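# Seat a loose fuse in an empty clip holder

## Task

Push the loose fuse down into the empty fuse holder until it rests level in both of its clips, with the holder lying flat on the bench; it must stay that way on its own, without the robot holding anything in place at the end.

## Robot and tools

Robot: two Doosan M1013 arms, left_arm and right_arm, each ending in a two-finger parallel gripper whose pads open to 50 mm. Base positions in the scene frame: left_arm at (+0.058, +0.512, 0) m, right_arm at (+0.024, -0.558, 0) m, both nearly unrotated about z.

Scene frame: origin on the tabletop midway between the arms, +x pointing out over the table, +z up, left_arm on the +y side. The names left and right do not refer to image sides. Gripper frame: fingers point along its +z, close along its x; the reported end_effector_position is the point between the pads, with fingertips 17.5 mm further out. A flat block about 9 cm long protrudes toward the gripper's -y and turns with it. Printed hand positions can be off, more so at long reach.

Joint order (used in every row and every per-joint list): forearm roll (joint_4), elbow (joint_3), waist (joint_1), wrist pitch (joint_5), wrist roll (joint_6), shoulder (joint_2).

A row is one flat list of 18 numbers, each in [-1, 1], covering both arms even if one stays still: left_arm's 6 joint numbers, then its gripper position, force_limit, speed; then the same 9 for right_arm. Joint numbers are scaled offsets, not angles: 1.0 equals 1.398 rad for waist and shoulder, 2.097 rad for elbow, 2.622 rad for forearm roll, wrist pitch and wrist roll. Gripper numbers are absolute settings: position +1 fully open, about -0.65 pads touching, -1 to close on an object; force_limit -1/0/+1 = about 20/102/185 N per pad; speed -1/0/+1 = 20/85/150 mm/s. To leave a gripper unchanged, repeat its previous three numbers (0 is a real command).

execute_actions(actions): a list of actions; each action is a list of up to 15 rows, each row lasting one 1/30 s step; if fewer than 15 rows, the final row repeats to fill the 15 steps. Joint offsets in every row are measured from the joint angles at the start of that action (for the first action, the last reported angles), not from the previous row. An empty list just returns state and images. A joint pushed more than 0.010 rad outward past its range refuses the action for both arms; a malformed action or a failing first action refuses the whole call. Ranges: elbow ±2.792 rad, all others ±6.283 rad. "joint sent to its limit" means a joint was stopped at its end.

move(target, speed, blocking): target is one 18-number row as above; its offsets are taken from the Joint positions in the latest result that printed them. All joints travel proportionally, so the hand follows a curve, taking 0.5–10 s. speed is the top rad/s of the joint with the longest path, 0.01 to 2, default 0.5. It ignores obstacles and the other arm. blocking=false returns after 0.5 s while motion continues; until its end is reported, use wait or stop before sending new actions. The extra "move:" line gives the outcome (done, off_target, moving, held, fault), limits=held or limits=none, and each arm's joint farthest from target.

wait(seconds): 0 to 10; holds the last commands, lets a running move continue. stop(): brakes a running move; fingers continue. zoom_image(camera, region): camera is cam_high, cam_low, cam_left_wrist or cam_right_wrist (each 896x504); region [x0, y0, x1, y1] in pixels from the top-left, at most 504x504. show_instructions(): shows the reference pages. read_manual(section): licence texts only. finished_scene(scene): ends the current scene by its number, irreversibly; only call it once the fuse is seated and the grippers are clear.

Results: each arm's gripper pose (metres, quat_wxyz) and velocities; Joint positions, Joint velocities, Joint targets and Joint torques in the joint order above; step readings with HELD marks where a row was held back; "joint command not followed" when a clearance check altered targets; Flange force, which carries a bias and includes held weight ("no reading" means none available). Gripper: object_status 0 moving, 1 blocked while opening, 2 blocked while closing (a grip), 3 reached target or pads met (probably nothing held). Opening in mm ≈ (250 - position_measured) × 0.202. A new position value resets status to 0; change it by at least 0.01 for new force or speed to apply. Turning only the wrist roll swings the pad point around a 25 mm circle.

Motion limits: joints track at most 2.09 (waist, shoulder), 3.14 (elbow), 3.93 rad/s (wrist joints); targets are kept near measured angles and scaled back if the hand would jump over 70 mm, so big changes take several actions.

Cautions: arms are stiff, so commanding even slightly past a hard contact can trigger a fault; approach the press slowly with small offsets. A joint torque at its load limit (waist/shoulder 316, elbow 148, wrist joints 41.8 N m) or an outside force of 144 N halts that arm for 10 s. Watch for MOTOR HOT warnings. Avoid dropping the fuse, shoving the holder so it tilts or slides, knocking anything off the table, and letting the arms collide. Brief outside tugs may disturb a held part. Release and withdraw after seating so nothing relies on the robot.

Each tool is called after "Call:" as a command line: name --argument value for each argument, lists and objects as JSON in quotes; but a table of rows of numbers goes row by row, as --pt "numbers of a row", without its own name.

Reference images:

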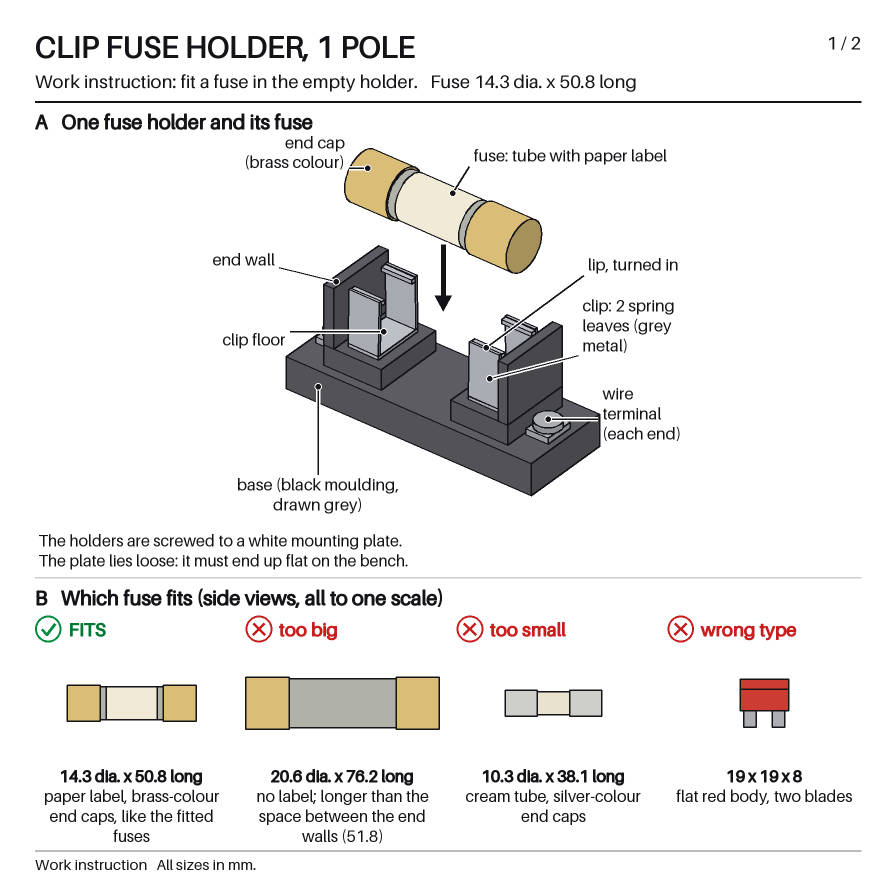

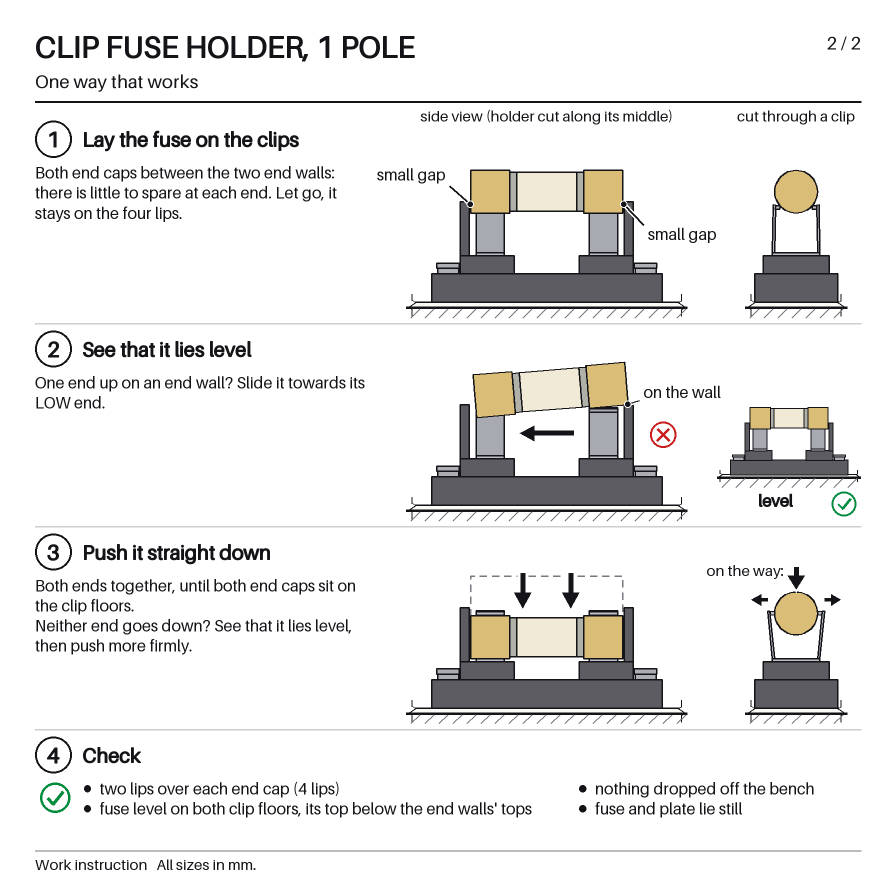

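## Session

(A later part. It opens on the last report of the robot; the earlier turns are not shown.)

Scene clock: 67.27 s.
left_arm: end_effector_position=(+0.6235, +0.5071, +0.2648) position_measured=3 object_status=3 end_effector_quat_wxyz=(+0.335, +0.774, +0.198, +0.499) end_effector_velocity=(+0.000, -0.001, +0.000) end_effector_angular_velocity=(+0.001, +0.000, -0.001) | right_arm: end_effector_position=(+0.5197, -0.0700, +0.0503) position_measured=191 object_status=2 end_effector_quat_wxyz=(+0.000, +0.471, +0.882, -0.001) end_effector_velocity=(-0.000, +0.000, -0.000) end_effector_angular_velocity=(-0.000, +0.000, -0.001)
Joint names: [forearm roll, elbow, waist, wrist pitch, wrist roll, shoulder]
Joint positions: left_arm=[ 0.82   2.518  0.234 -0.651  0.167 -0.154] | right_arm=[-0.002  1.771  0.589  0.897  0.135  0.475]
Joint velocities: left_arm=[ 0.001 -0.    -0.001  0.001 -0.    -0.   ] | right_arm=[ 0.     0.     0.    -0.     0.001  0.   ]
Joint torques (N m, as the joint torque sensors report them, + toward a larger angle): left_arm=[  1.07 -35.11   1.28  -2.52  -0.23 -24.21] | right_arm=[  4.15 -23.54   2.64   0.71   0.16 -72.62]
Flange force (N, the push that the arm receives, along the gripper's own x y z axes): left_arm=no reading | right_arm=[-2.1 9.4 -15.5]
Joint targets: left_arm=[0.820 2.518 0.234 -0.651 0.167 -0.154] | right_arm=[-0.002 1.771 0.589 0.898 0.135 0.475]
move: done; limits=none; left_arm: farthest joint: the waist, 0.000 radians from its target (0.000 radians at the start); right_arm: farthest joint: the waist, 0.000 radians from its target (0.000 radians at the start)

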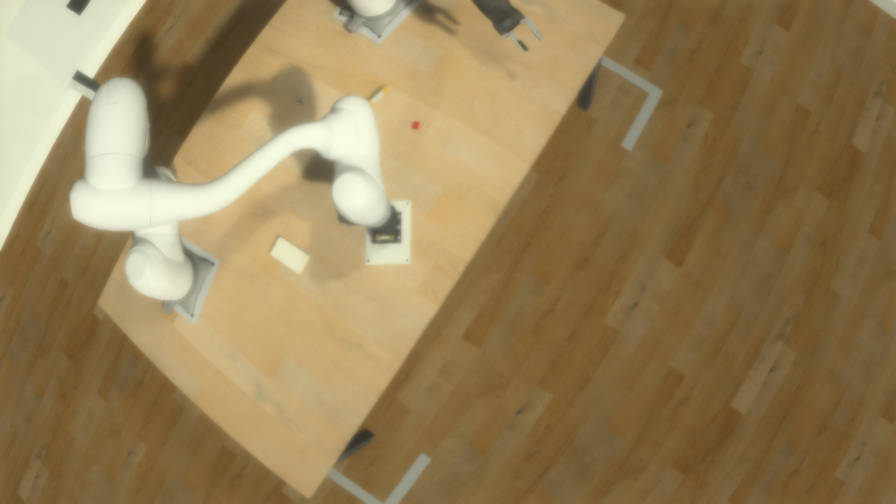

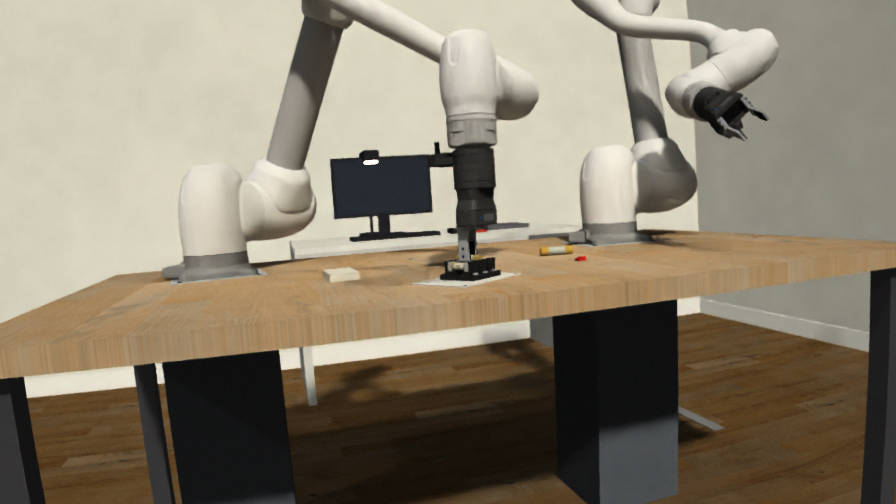

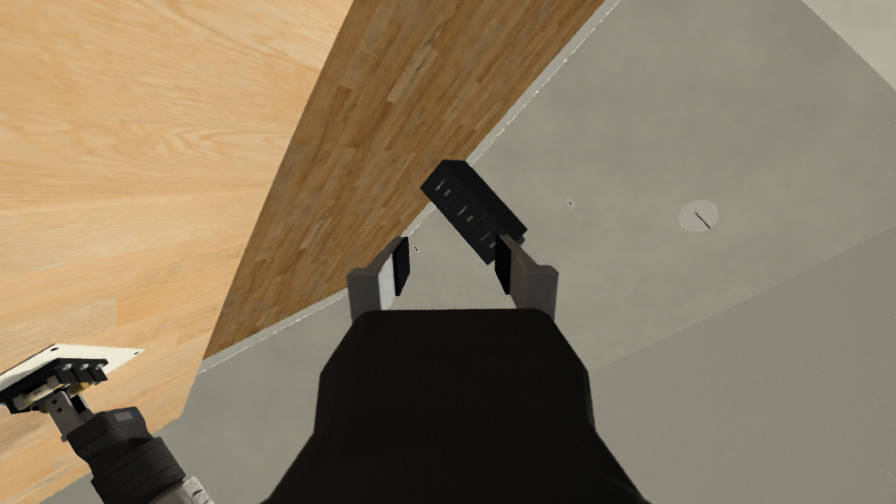

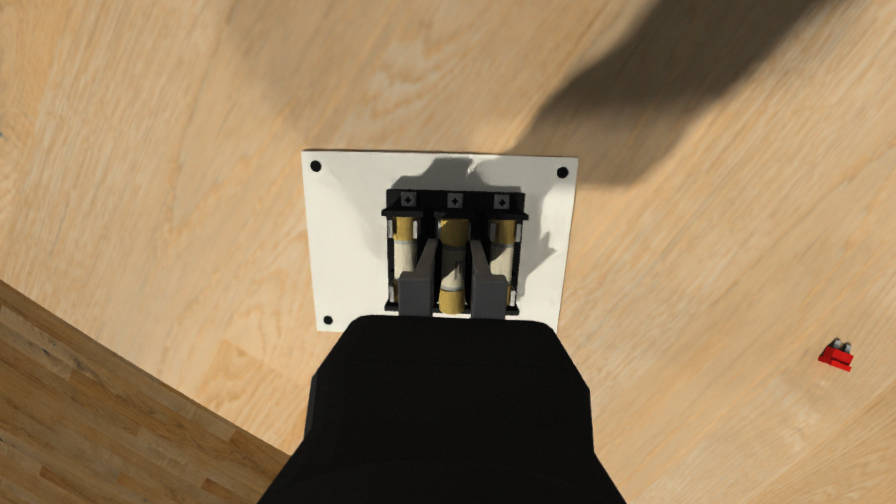

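Level and going in. 5 mm more.

Call:
move --target '[0,0,0,0,0,0,1,0,0, 0,0.0014,0,-0.00305,0,0.00362,-1,-0.4,-0.8]' --speed 0.01

Call:
zoom_image --camera "cam_low" --region '[420, 225, 520, 290]'

Call:
zoom_image --camera "cam_right_wrist" --region '[370, 170, 540, 320]'

Scene clock: 70.00 s.
left_arm: end_effector_position=(+0.6235, +0.5071, +0.2648) position_measured=3 object_status=3 end_effector_quat_wxyz=(+0.335, +0.774, +0.198, +0.499) end_effector_velocity=(-0.000, +0.000, -0.001) end_effector_angular_velocity=(+0.001, +0.002, +0.000) | right_arm: end_effector_position=(+0.5197, -0.0701, +0.0453) position_measured=191 object_status=2 end_effector_quat_wxyz=(+0.000, +0.471, +0.882, -0.001) end_effector_velocity=(-0.001, +0.000, -0.000) end_effector_angular_velocity=(-0.000, +0.001, -0.001)
Joint names: [forearm roll, elbow, waist, wrist pitch, wrist roll, shoulder]
Joint positions: left_arm=[ 0.82   2.518  0.234 -0.651  0.167 -0.154] | right_arm=[-0.002  1.774  0.589  0.89   0.135  0.48 ]
Joint velocities: left_arm=[ 0.001  0.001  0.001  0.    -0.     0.001] | right_arm=[ 0.     0.001  0.    -0.     0.002  0.   ]
Joint torques (N m, as the joint torque sensors report them, + toward a larger angle): left_arm=[  1.04 -34.52   1.9   -2.39  -0.19 -22.46] | right_arm=[  3.8  -31.16   1.69   0.57   0.28 -80.65]
Flange force (N, the push that the arm receives, along the gripper's own x y z axes): left_arm=no reading | right_arm=[-2.0 2.7 -2.6]
Joint targets: left_arm=[0.820 2.518 0.234 -0.651 0.167 -0.154] | right_arm=[-0.002 1.774 0.589 0.890 0.135 0.480]
move: done; limits=none; left_arm: farthest joint: the waist, 0.000 radians from its target (0.000 radians at the start); right_arm: farthest joint: the wrist pitch, 0.001 radians from its target (0.008 radians at the start)

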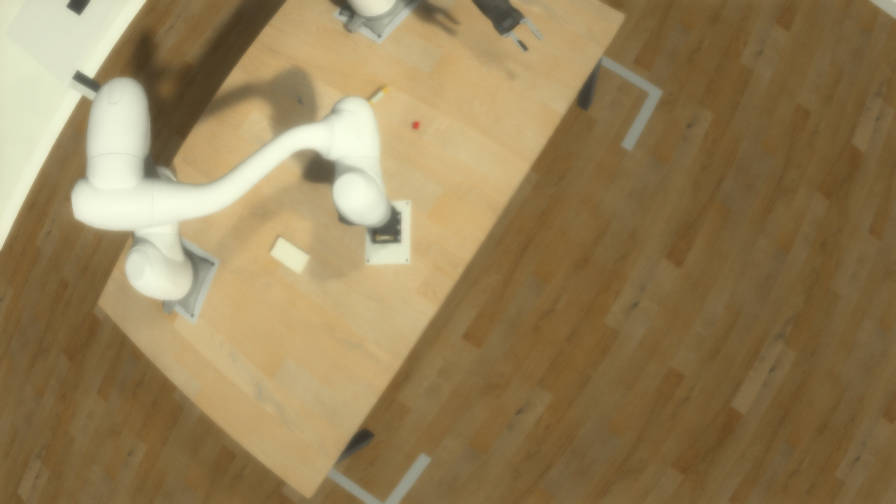

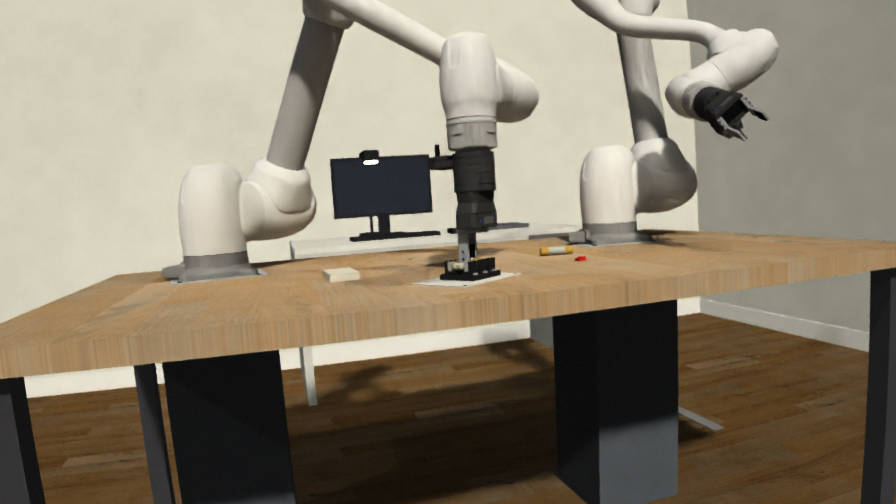

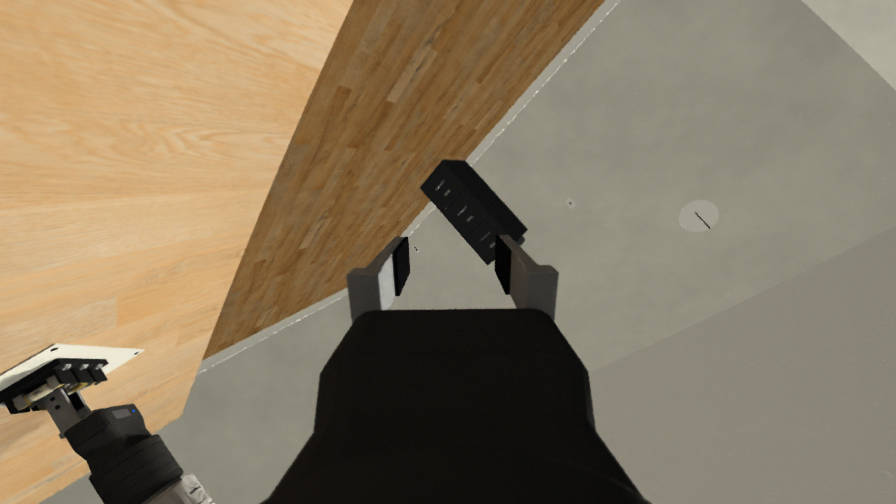

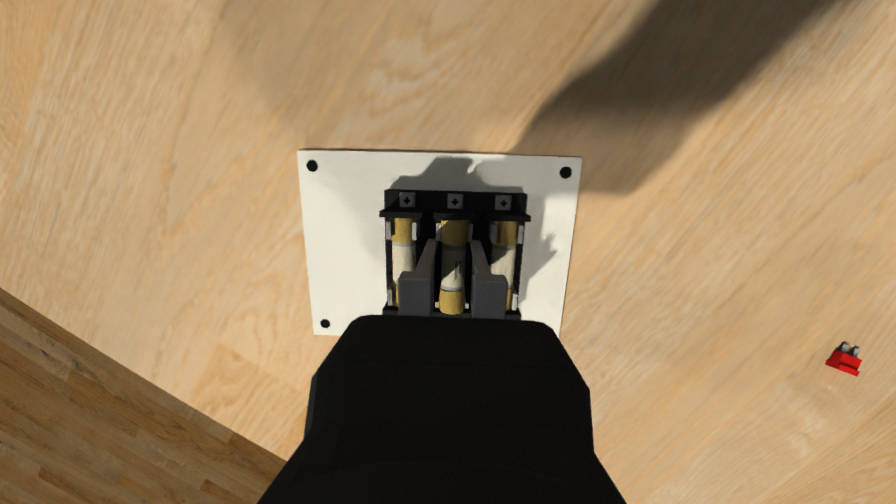

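Region (420, 225, 520, 290) of cam_low's 896x504 image, scaled by 5.040, with more detail than that image has; it fills the top 328 rows of this view, and the rest is white.

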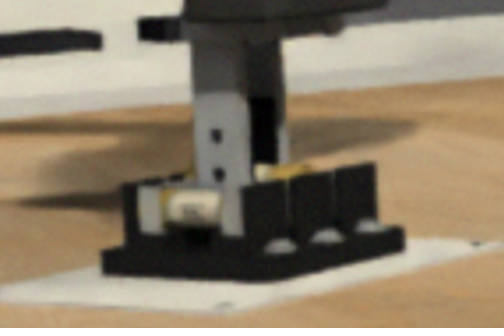

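Region (370, 170, 540, 320) of cam_right_wrist's 896x504 image, scaled by 2.965, with more detail than that image has; it fills the top 445 rows of this view, and the rest is white.

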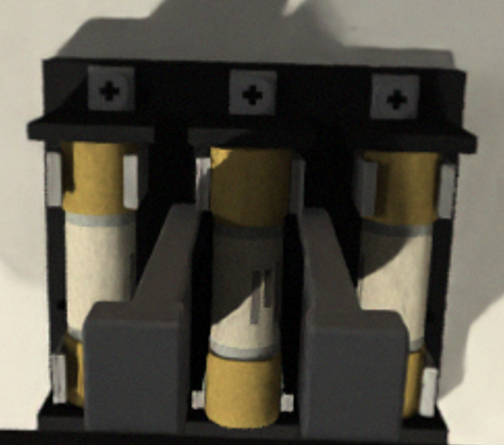

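Call:
move --target '[0,0,0,0,0,0,1,0,0, 0,0.0019,0,-0.0042,0,0.0051,-1,-0.4,-0.8]' --speed 0.012

Scene clock: 73.63 s.
left_arm: end_effector_position=(+0.6235, +0.5071, +0.2648) position_measured=3 object_status=3 end_effector_quat_wxyz=(+0.335, +0.774, +0.198, +0.499) end_effector_velocity=(+0.001, -0.000, +0.001) end_effector_angular_velocity=(+0.000, -0.001, -0.000) | right_arm: end_effector_position=(+0.5197, -0.0701, +0.0386) position_measured=191 object_status=2 end_effector_quat_wxyz=(+0.000, +0.471, +0.882, -0.001) end_effector_velocity=(-0.001, -0.000, -0.001) end_effector_angular_velocity=(-0.000, +0.001, -0.001)
Joint names: [forearm roll, elbow, waist, wrist pitch, wrist roll, shoulder]
Joint positions: left_arm=[ 0.82   2.518  0.234 -0.651  0.167 -0.154] | right_arm=[-0.002  1.778  0.589  0.879  0.135  0.487]
Joint velocities: left_arm=[ 0.    -0.001  0.    -0.001 -0.     0.   ] | right_arm=[ 0.001  0.001  0.    -0.001  0.001  0.001]
Joint torques (N m, as the joint torque sensors report them, + toward a larger angle): left_arm=[  1.13 -34.43   0.22  -2.47  -0.26 -21.25] | right_arm=[  3.34 -21.68   1.85  -2.23   0.12 -62.6 ]
Flange force (N, the push that the arm receives, along the gripper's own x y z axes): left_arm=no reading | right_arm=[-2.3 1.2 -31.7]
Joint targets: left_arm=[0.820 2.518 0.234 -0.651 0.167 -0.154] | right_arm=[-0.002 1.778 0.589 0.879 0.135 0.488]
move: done; limits=none; left_arm: farthest joint: the waist, 0.000 radians from its target (0.000 radians at the start); right_arm: farthest joint: the waist, 0.000 radians from its target (0.000 radians at the start)

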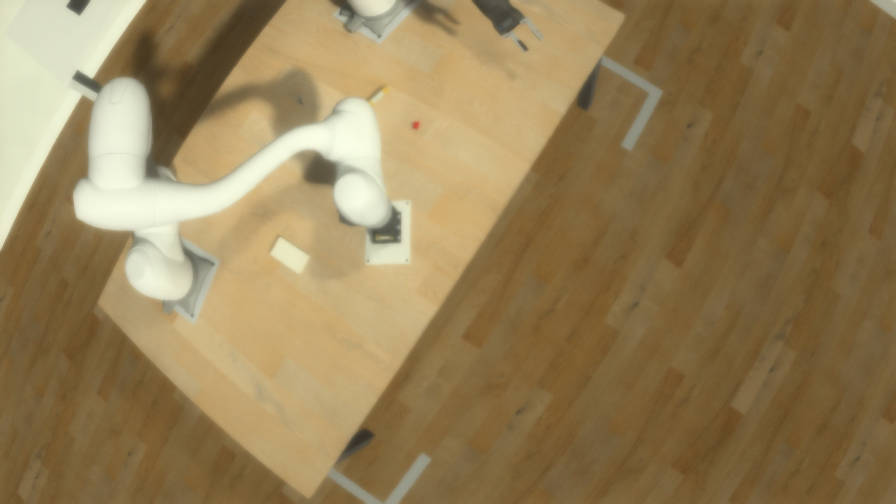

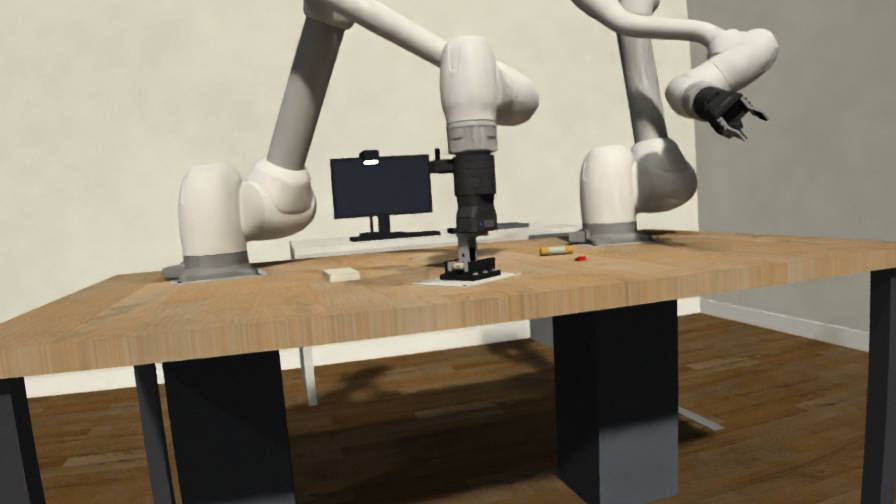

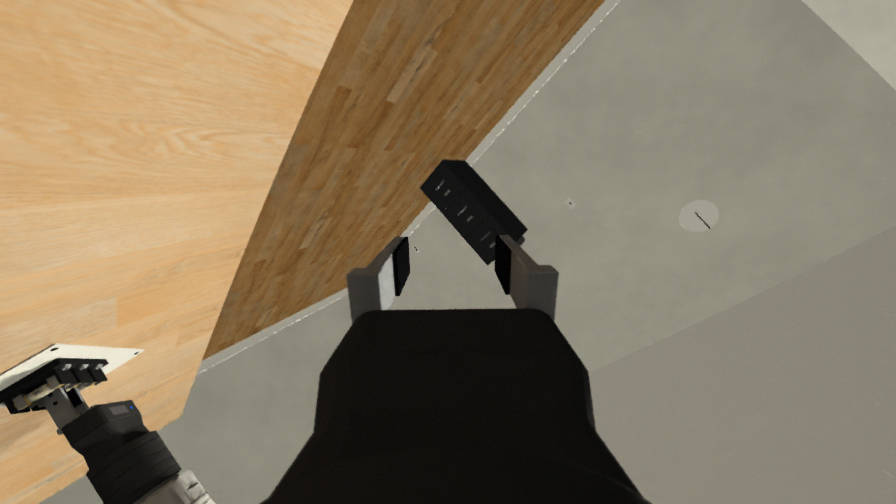

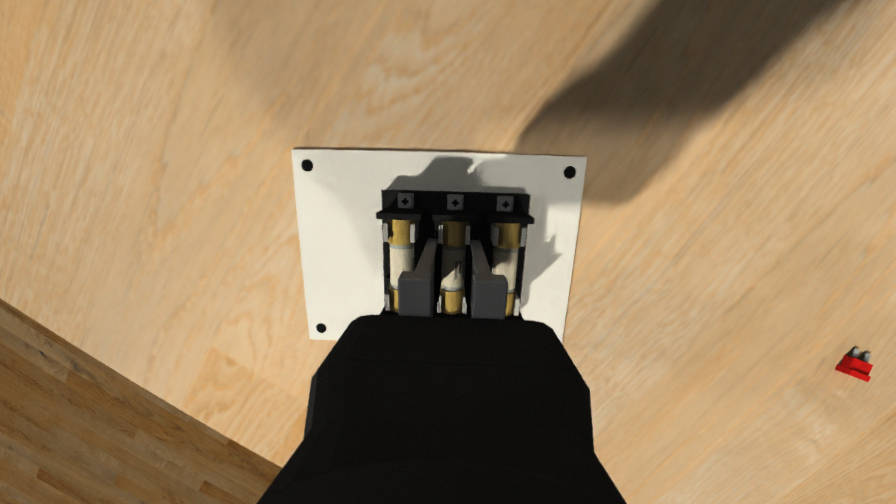

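Call:
move --target '[0,0,0,0,0,0,1,0,0, 0,0,0,0,0,0,-0.05,-0.4,0]'

Call:
move --target '[0,0,0,0,0,0,1,0,0, 0,-0.014,0,0.0305,0,-0.0362,-0.05,-0.4,0]' --speed 0.12

Call:
zoom_image --camera "cam_right_wrist" --region '[370, 170, 540, 320]'

Call:
zoom_image --camera "cam_low" --region '[420, 225, 520, 290]'

Scene clock: 80.77 s.
left_arm: end_effector_position=(+0.6235, +0.5071, +0.2648) position_measured=3 object_status=3 end_effector_quat_wxyz=(+0.335, +0.774, +0.198, +0.499) end_effector_velocity=(-0.000, +0.000, +0.000) end_effector_angular_velocity=(+0.000, -0.000, +0.001) | right_arm: end_effector_position=(+0.5196, -0.0701, +0.0386) position_measured=160 object_status=3 end_effector_quat_wxyz=(+0.000, +0.471, +0.882, -0.001) end_effector_velocity=(+0.000, +0.000, +0.000) end_effector_angular_velocity=(+0.001, +0.000, -0.000)
Joint names: [forearm roll, elbow, waist, wrist pitch, wrist roll, shoulder]
Joint positions: left_arm=[ 0.82   2.518  0.234 -0.651  0.167 -0.154] | right_arm=[-0.002  1.778  0.589  0.879  0.135  0.487]
Joint velocities: left_arm=[ 0.    -0.     0.     0.001 -0.001 -0.001] | right_arm=[ 0.001 -0.001  0.     0.    -0.     0.   ]
Joint torques (N m, as the joint torque sensors report them, + toward a larger angle): left_arm=[  1.09 -34.66   3.08  -2.63  -0.23 -22.99] | right_arm=[  3.59 -32.4    2.56   0.21   0.15 -83.83]
Flange force (N, the push that the arm receives, along the gripper's own x y z axes): left_arm=no reading | right_arm=[-3.1 3.7 0.3]
Joint targets: left_arm=[0.820 2.518 0.234 -0.651 0.167 -0.154] | right_arm=[-0.002 1.778 0.589 0.879 0.135 0.487]
move: done; limits=none; left_arm: farthest joint: the waist, 0.000 radians from its target (0.000 radians at the start); right_arm: farthest joint: the waist, 0.000 radians from its target (0.000 radians at the start)

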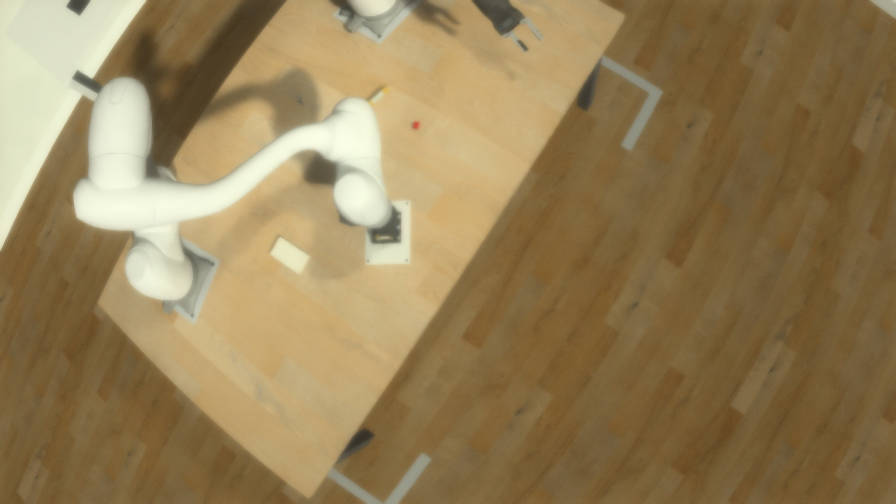

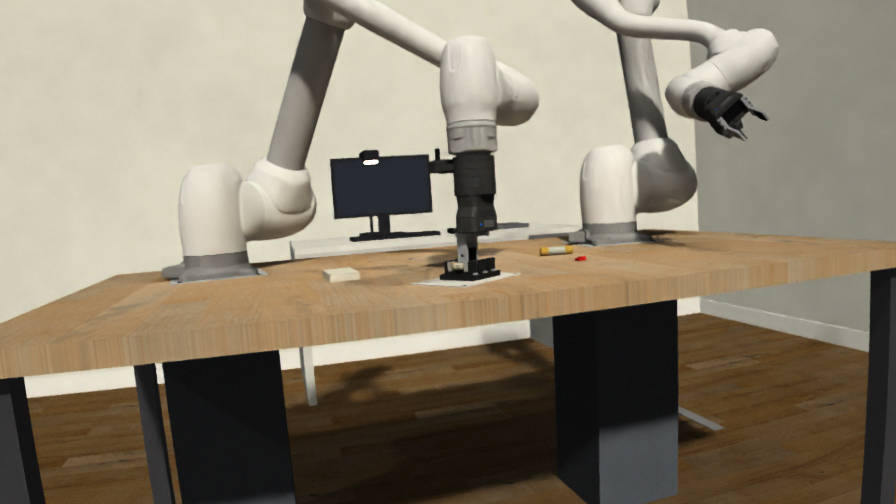

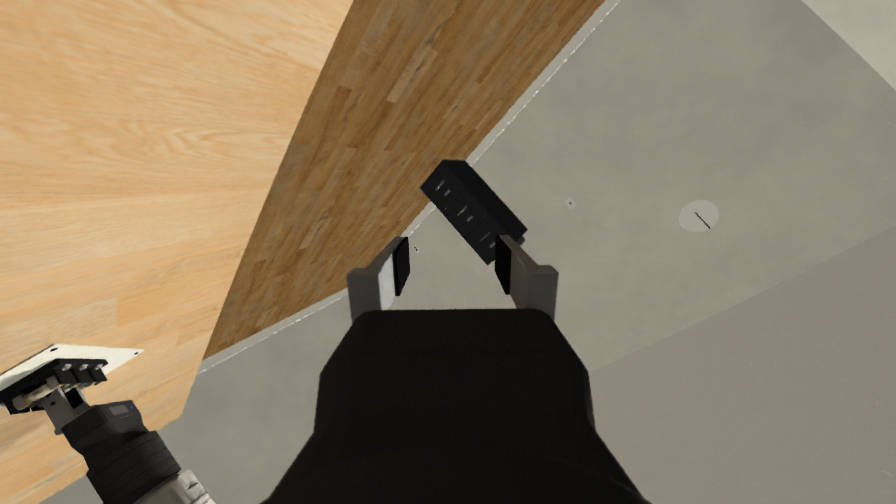

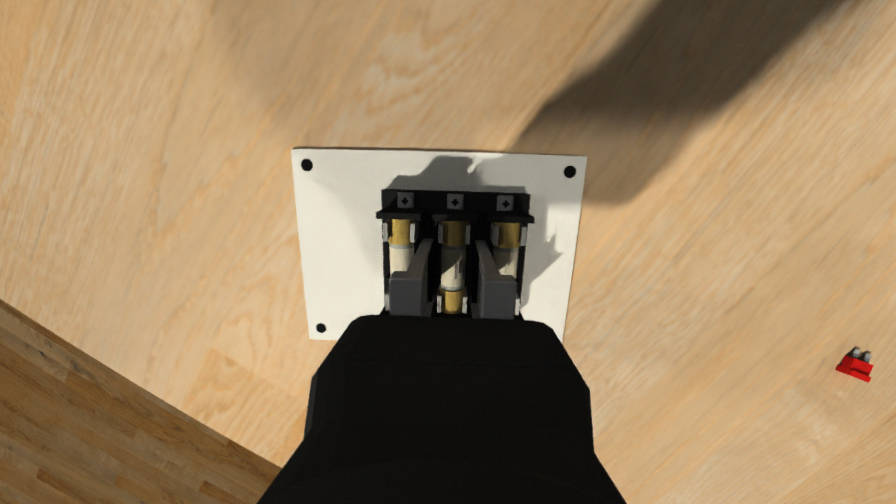

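Scene clock: 81.73 s.
left_arm: end_effector_position=(+0.6235, +0.5071, +0.2648) position_measured=3 object_status=3 end_effector_quat_wxyz=(+0.335, +0.774, +0.198, +0.499) end_effector_velocity=(+0.001, +0.000, +0.001) end_effector_angular_velocity=(+0.001, -0.002, -0.001) | right_arm: end_effector_position=(+0.5190, -0.0707, +0.0880) position_measured=160 object_status=3 end_effector_quat_wxyz=(+0.000, +0.471, +0.882, -0.001) end_effector_velocity=(+0.000, +0.001, +0.000) end_effector_angular_velocity=(+0.000, -0.001, +0.001)
Joint names: [forearm roll, elbow, waist, wrist pitch, wrist roll, shoulder]
Joint positions: left_arm=[ 0.82   2.518  0.234 -0.651  0.167 -0.154] | right_arm=[-0.002  1.749  0.589  0.959  0.135  0.437]
Joint velocities: left_arm=[ 0.002 -0.002  0.     0.    -0.    -0.   ] | right_arm=[-0.    -0.001  0.001  0.    -0.    -0.   ]
Joint torques (N m, as the joint torque sensors report them, + toward a larger angle): left_arm=[  1.06 -35.11   2.97  -2.5   -0.23 -21.33] | right_arm=[  3.76 -33.69   0.97   0.12   0.36 -82.37]
Flange force (N, the push that the arm receives, along the gripper's own x y z axes): left_arm=no reading | right_arm=[-0.4 6.8 0.5]
Joint targets: left_arm=[0.820 2.518 0.234 -0.651 0.167 -0.154] | right_arm=[-0.002 1.748 0.589 0.959 0.135 0.437]
move: done; limits=none; left_arm: farthest joint: the waist, 0.000 radians from its target (0.000 radians at the start); right_arm: farthest joint: the waist, 0.000 radians from its target (0.000 radians at the start)

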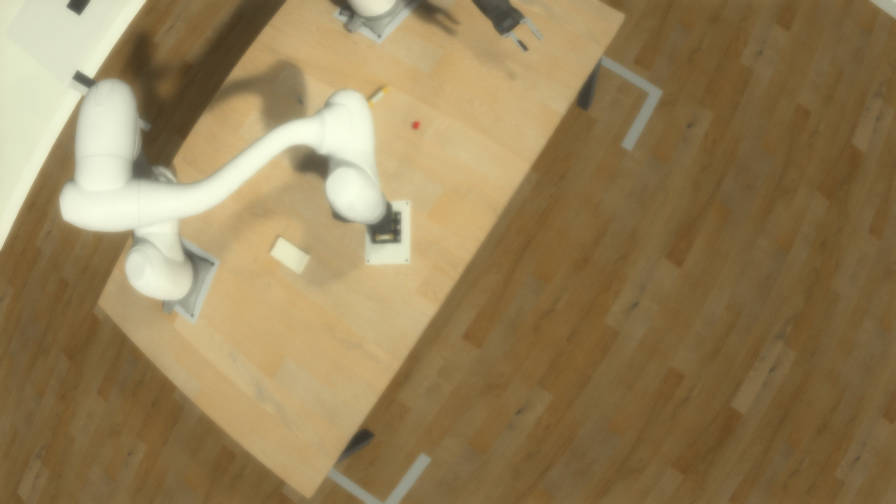

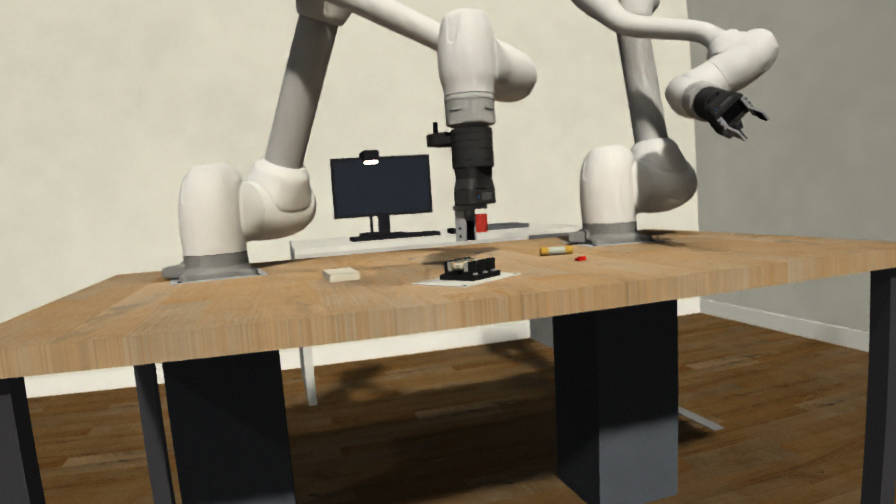

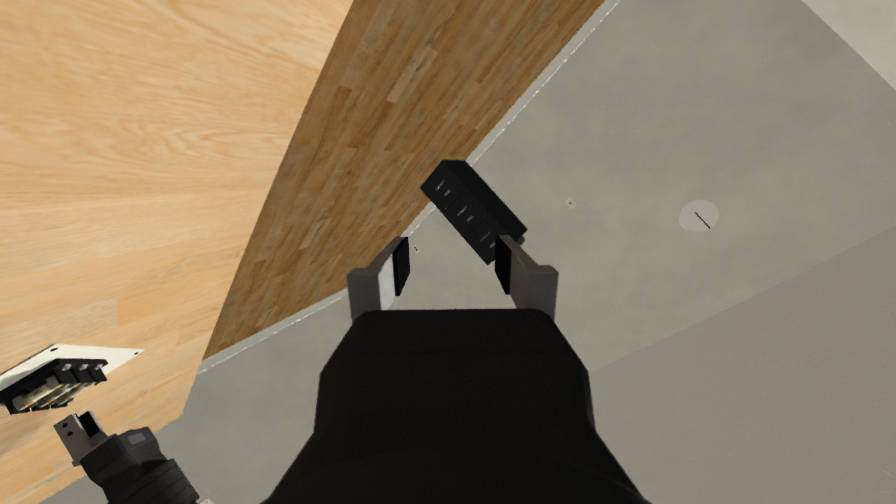

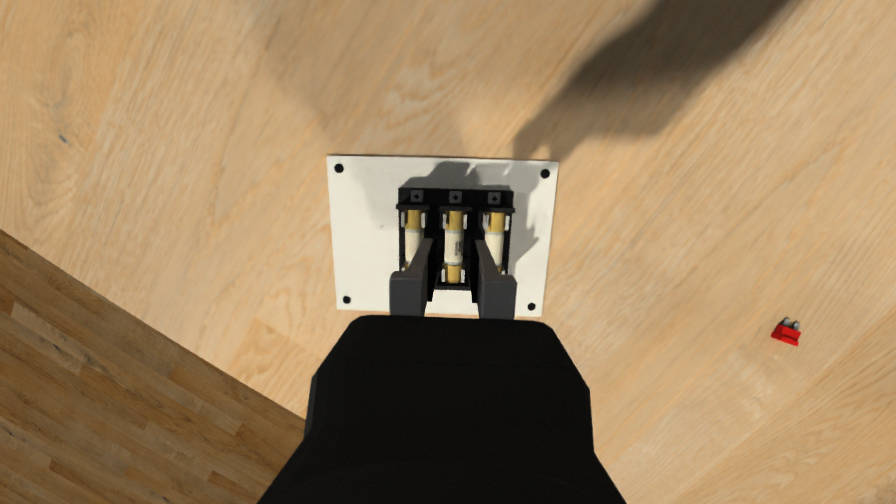

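Region (370, 170, 540, 320) of cam_right_wrist's 896x504 image, scaled by 2.965, with more detail than that image has; it fills the top 445 rows of this view, and the rest is white.

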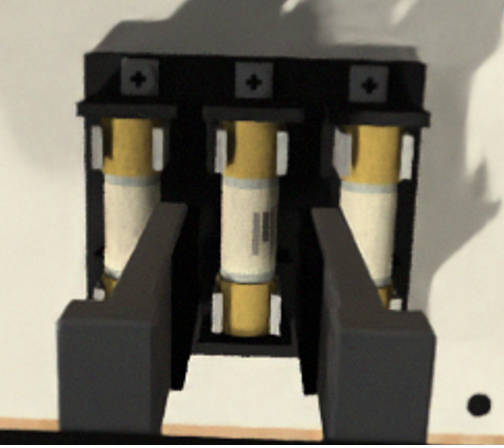

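Region (420, 225, 520, 290) of cam_low's 896x504 image, scaled by 5.040, with more detail than that image has; it fills the top 328 rows of this view, and the rest is white.

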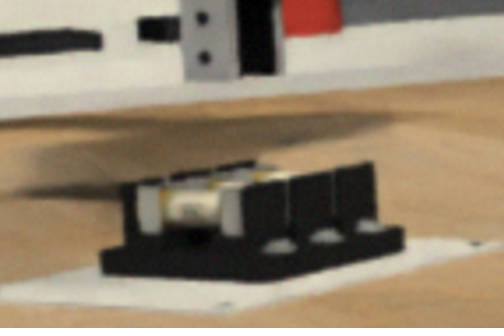

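Call:
finished_scene --scene 1

The scene is finished: the task was done.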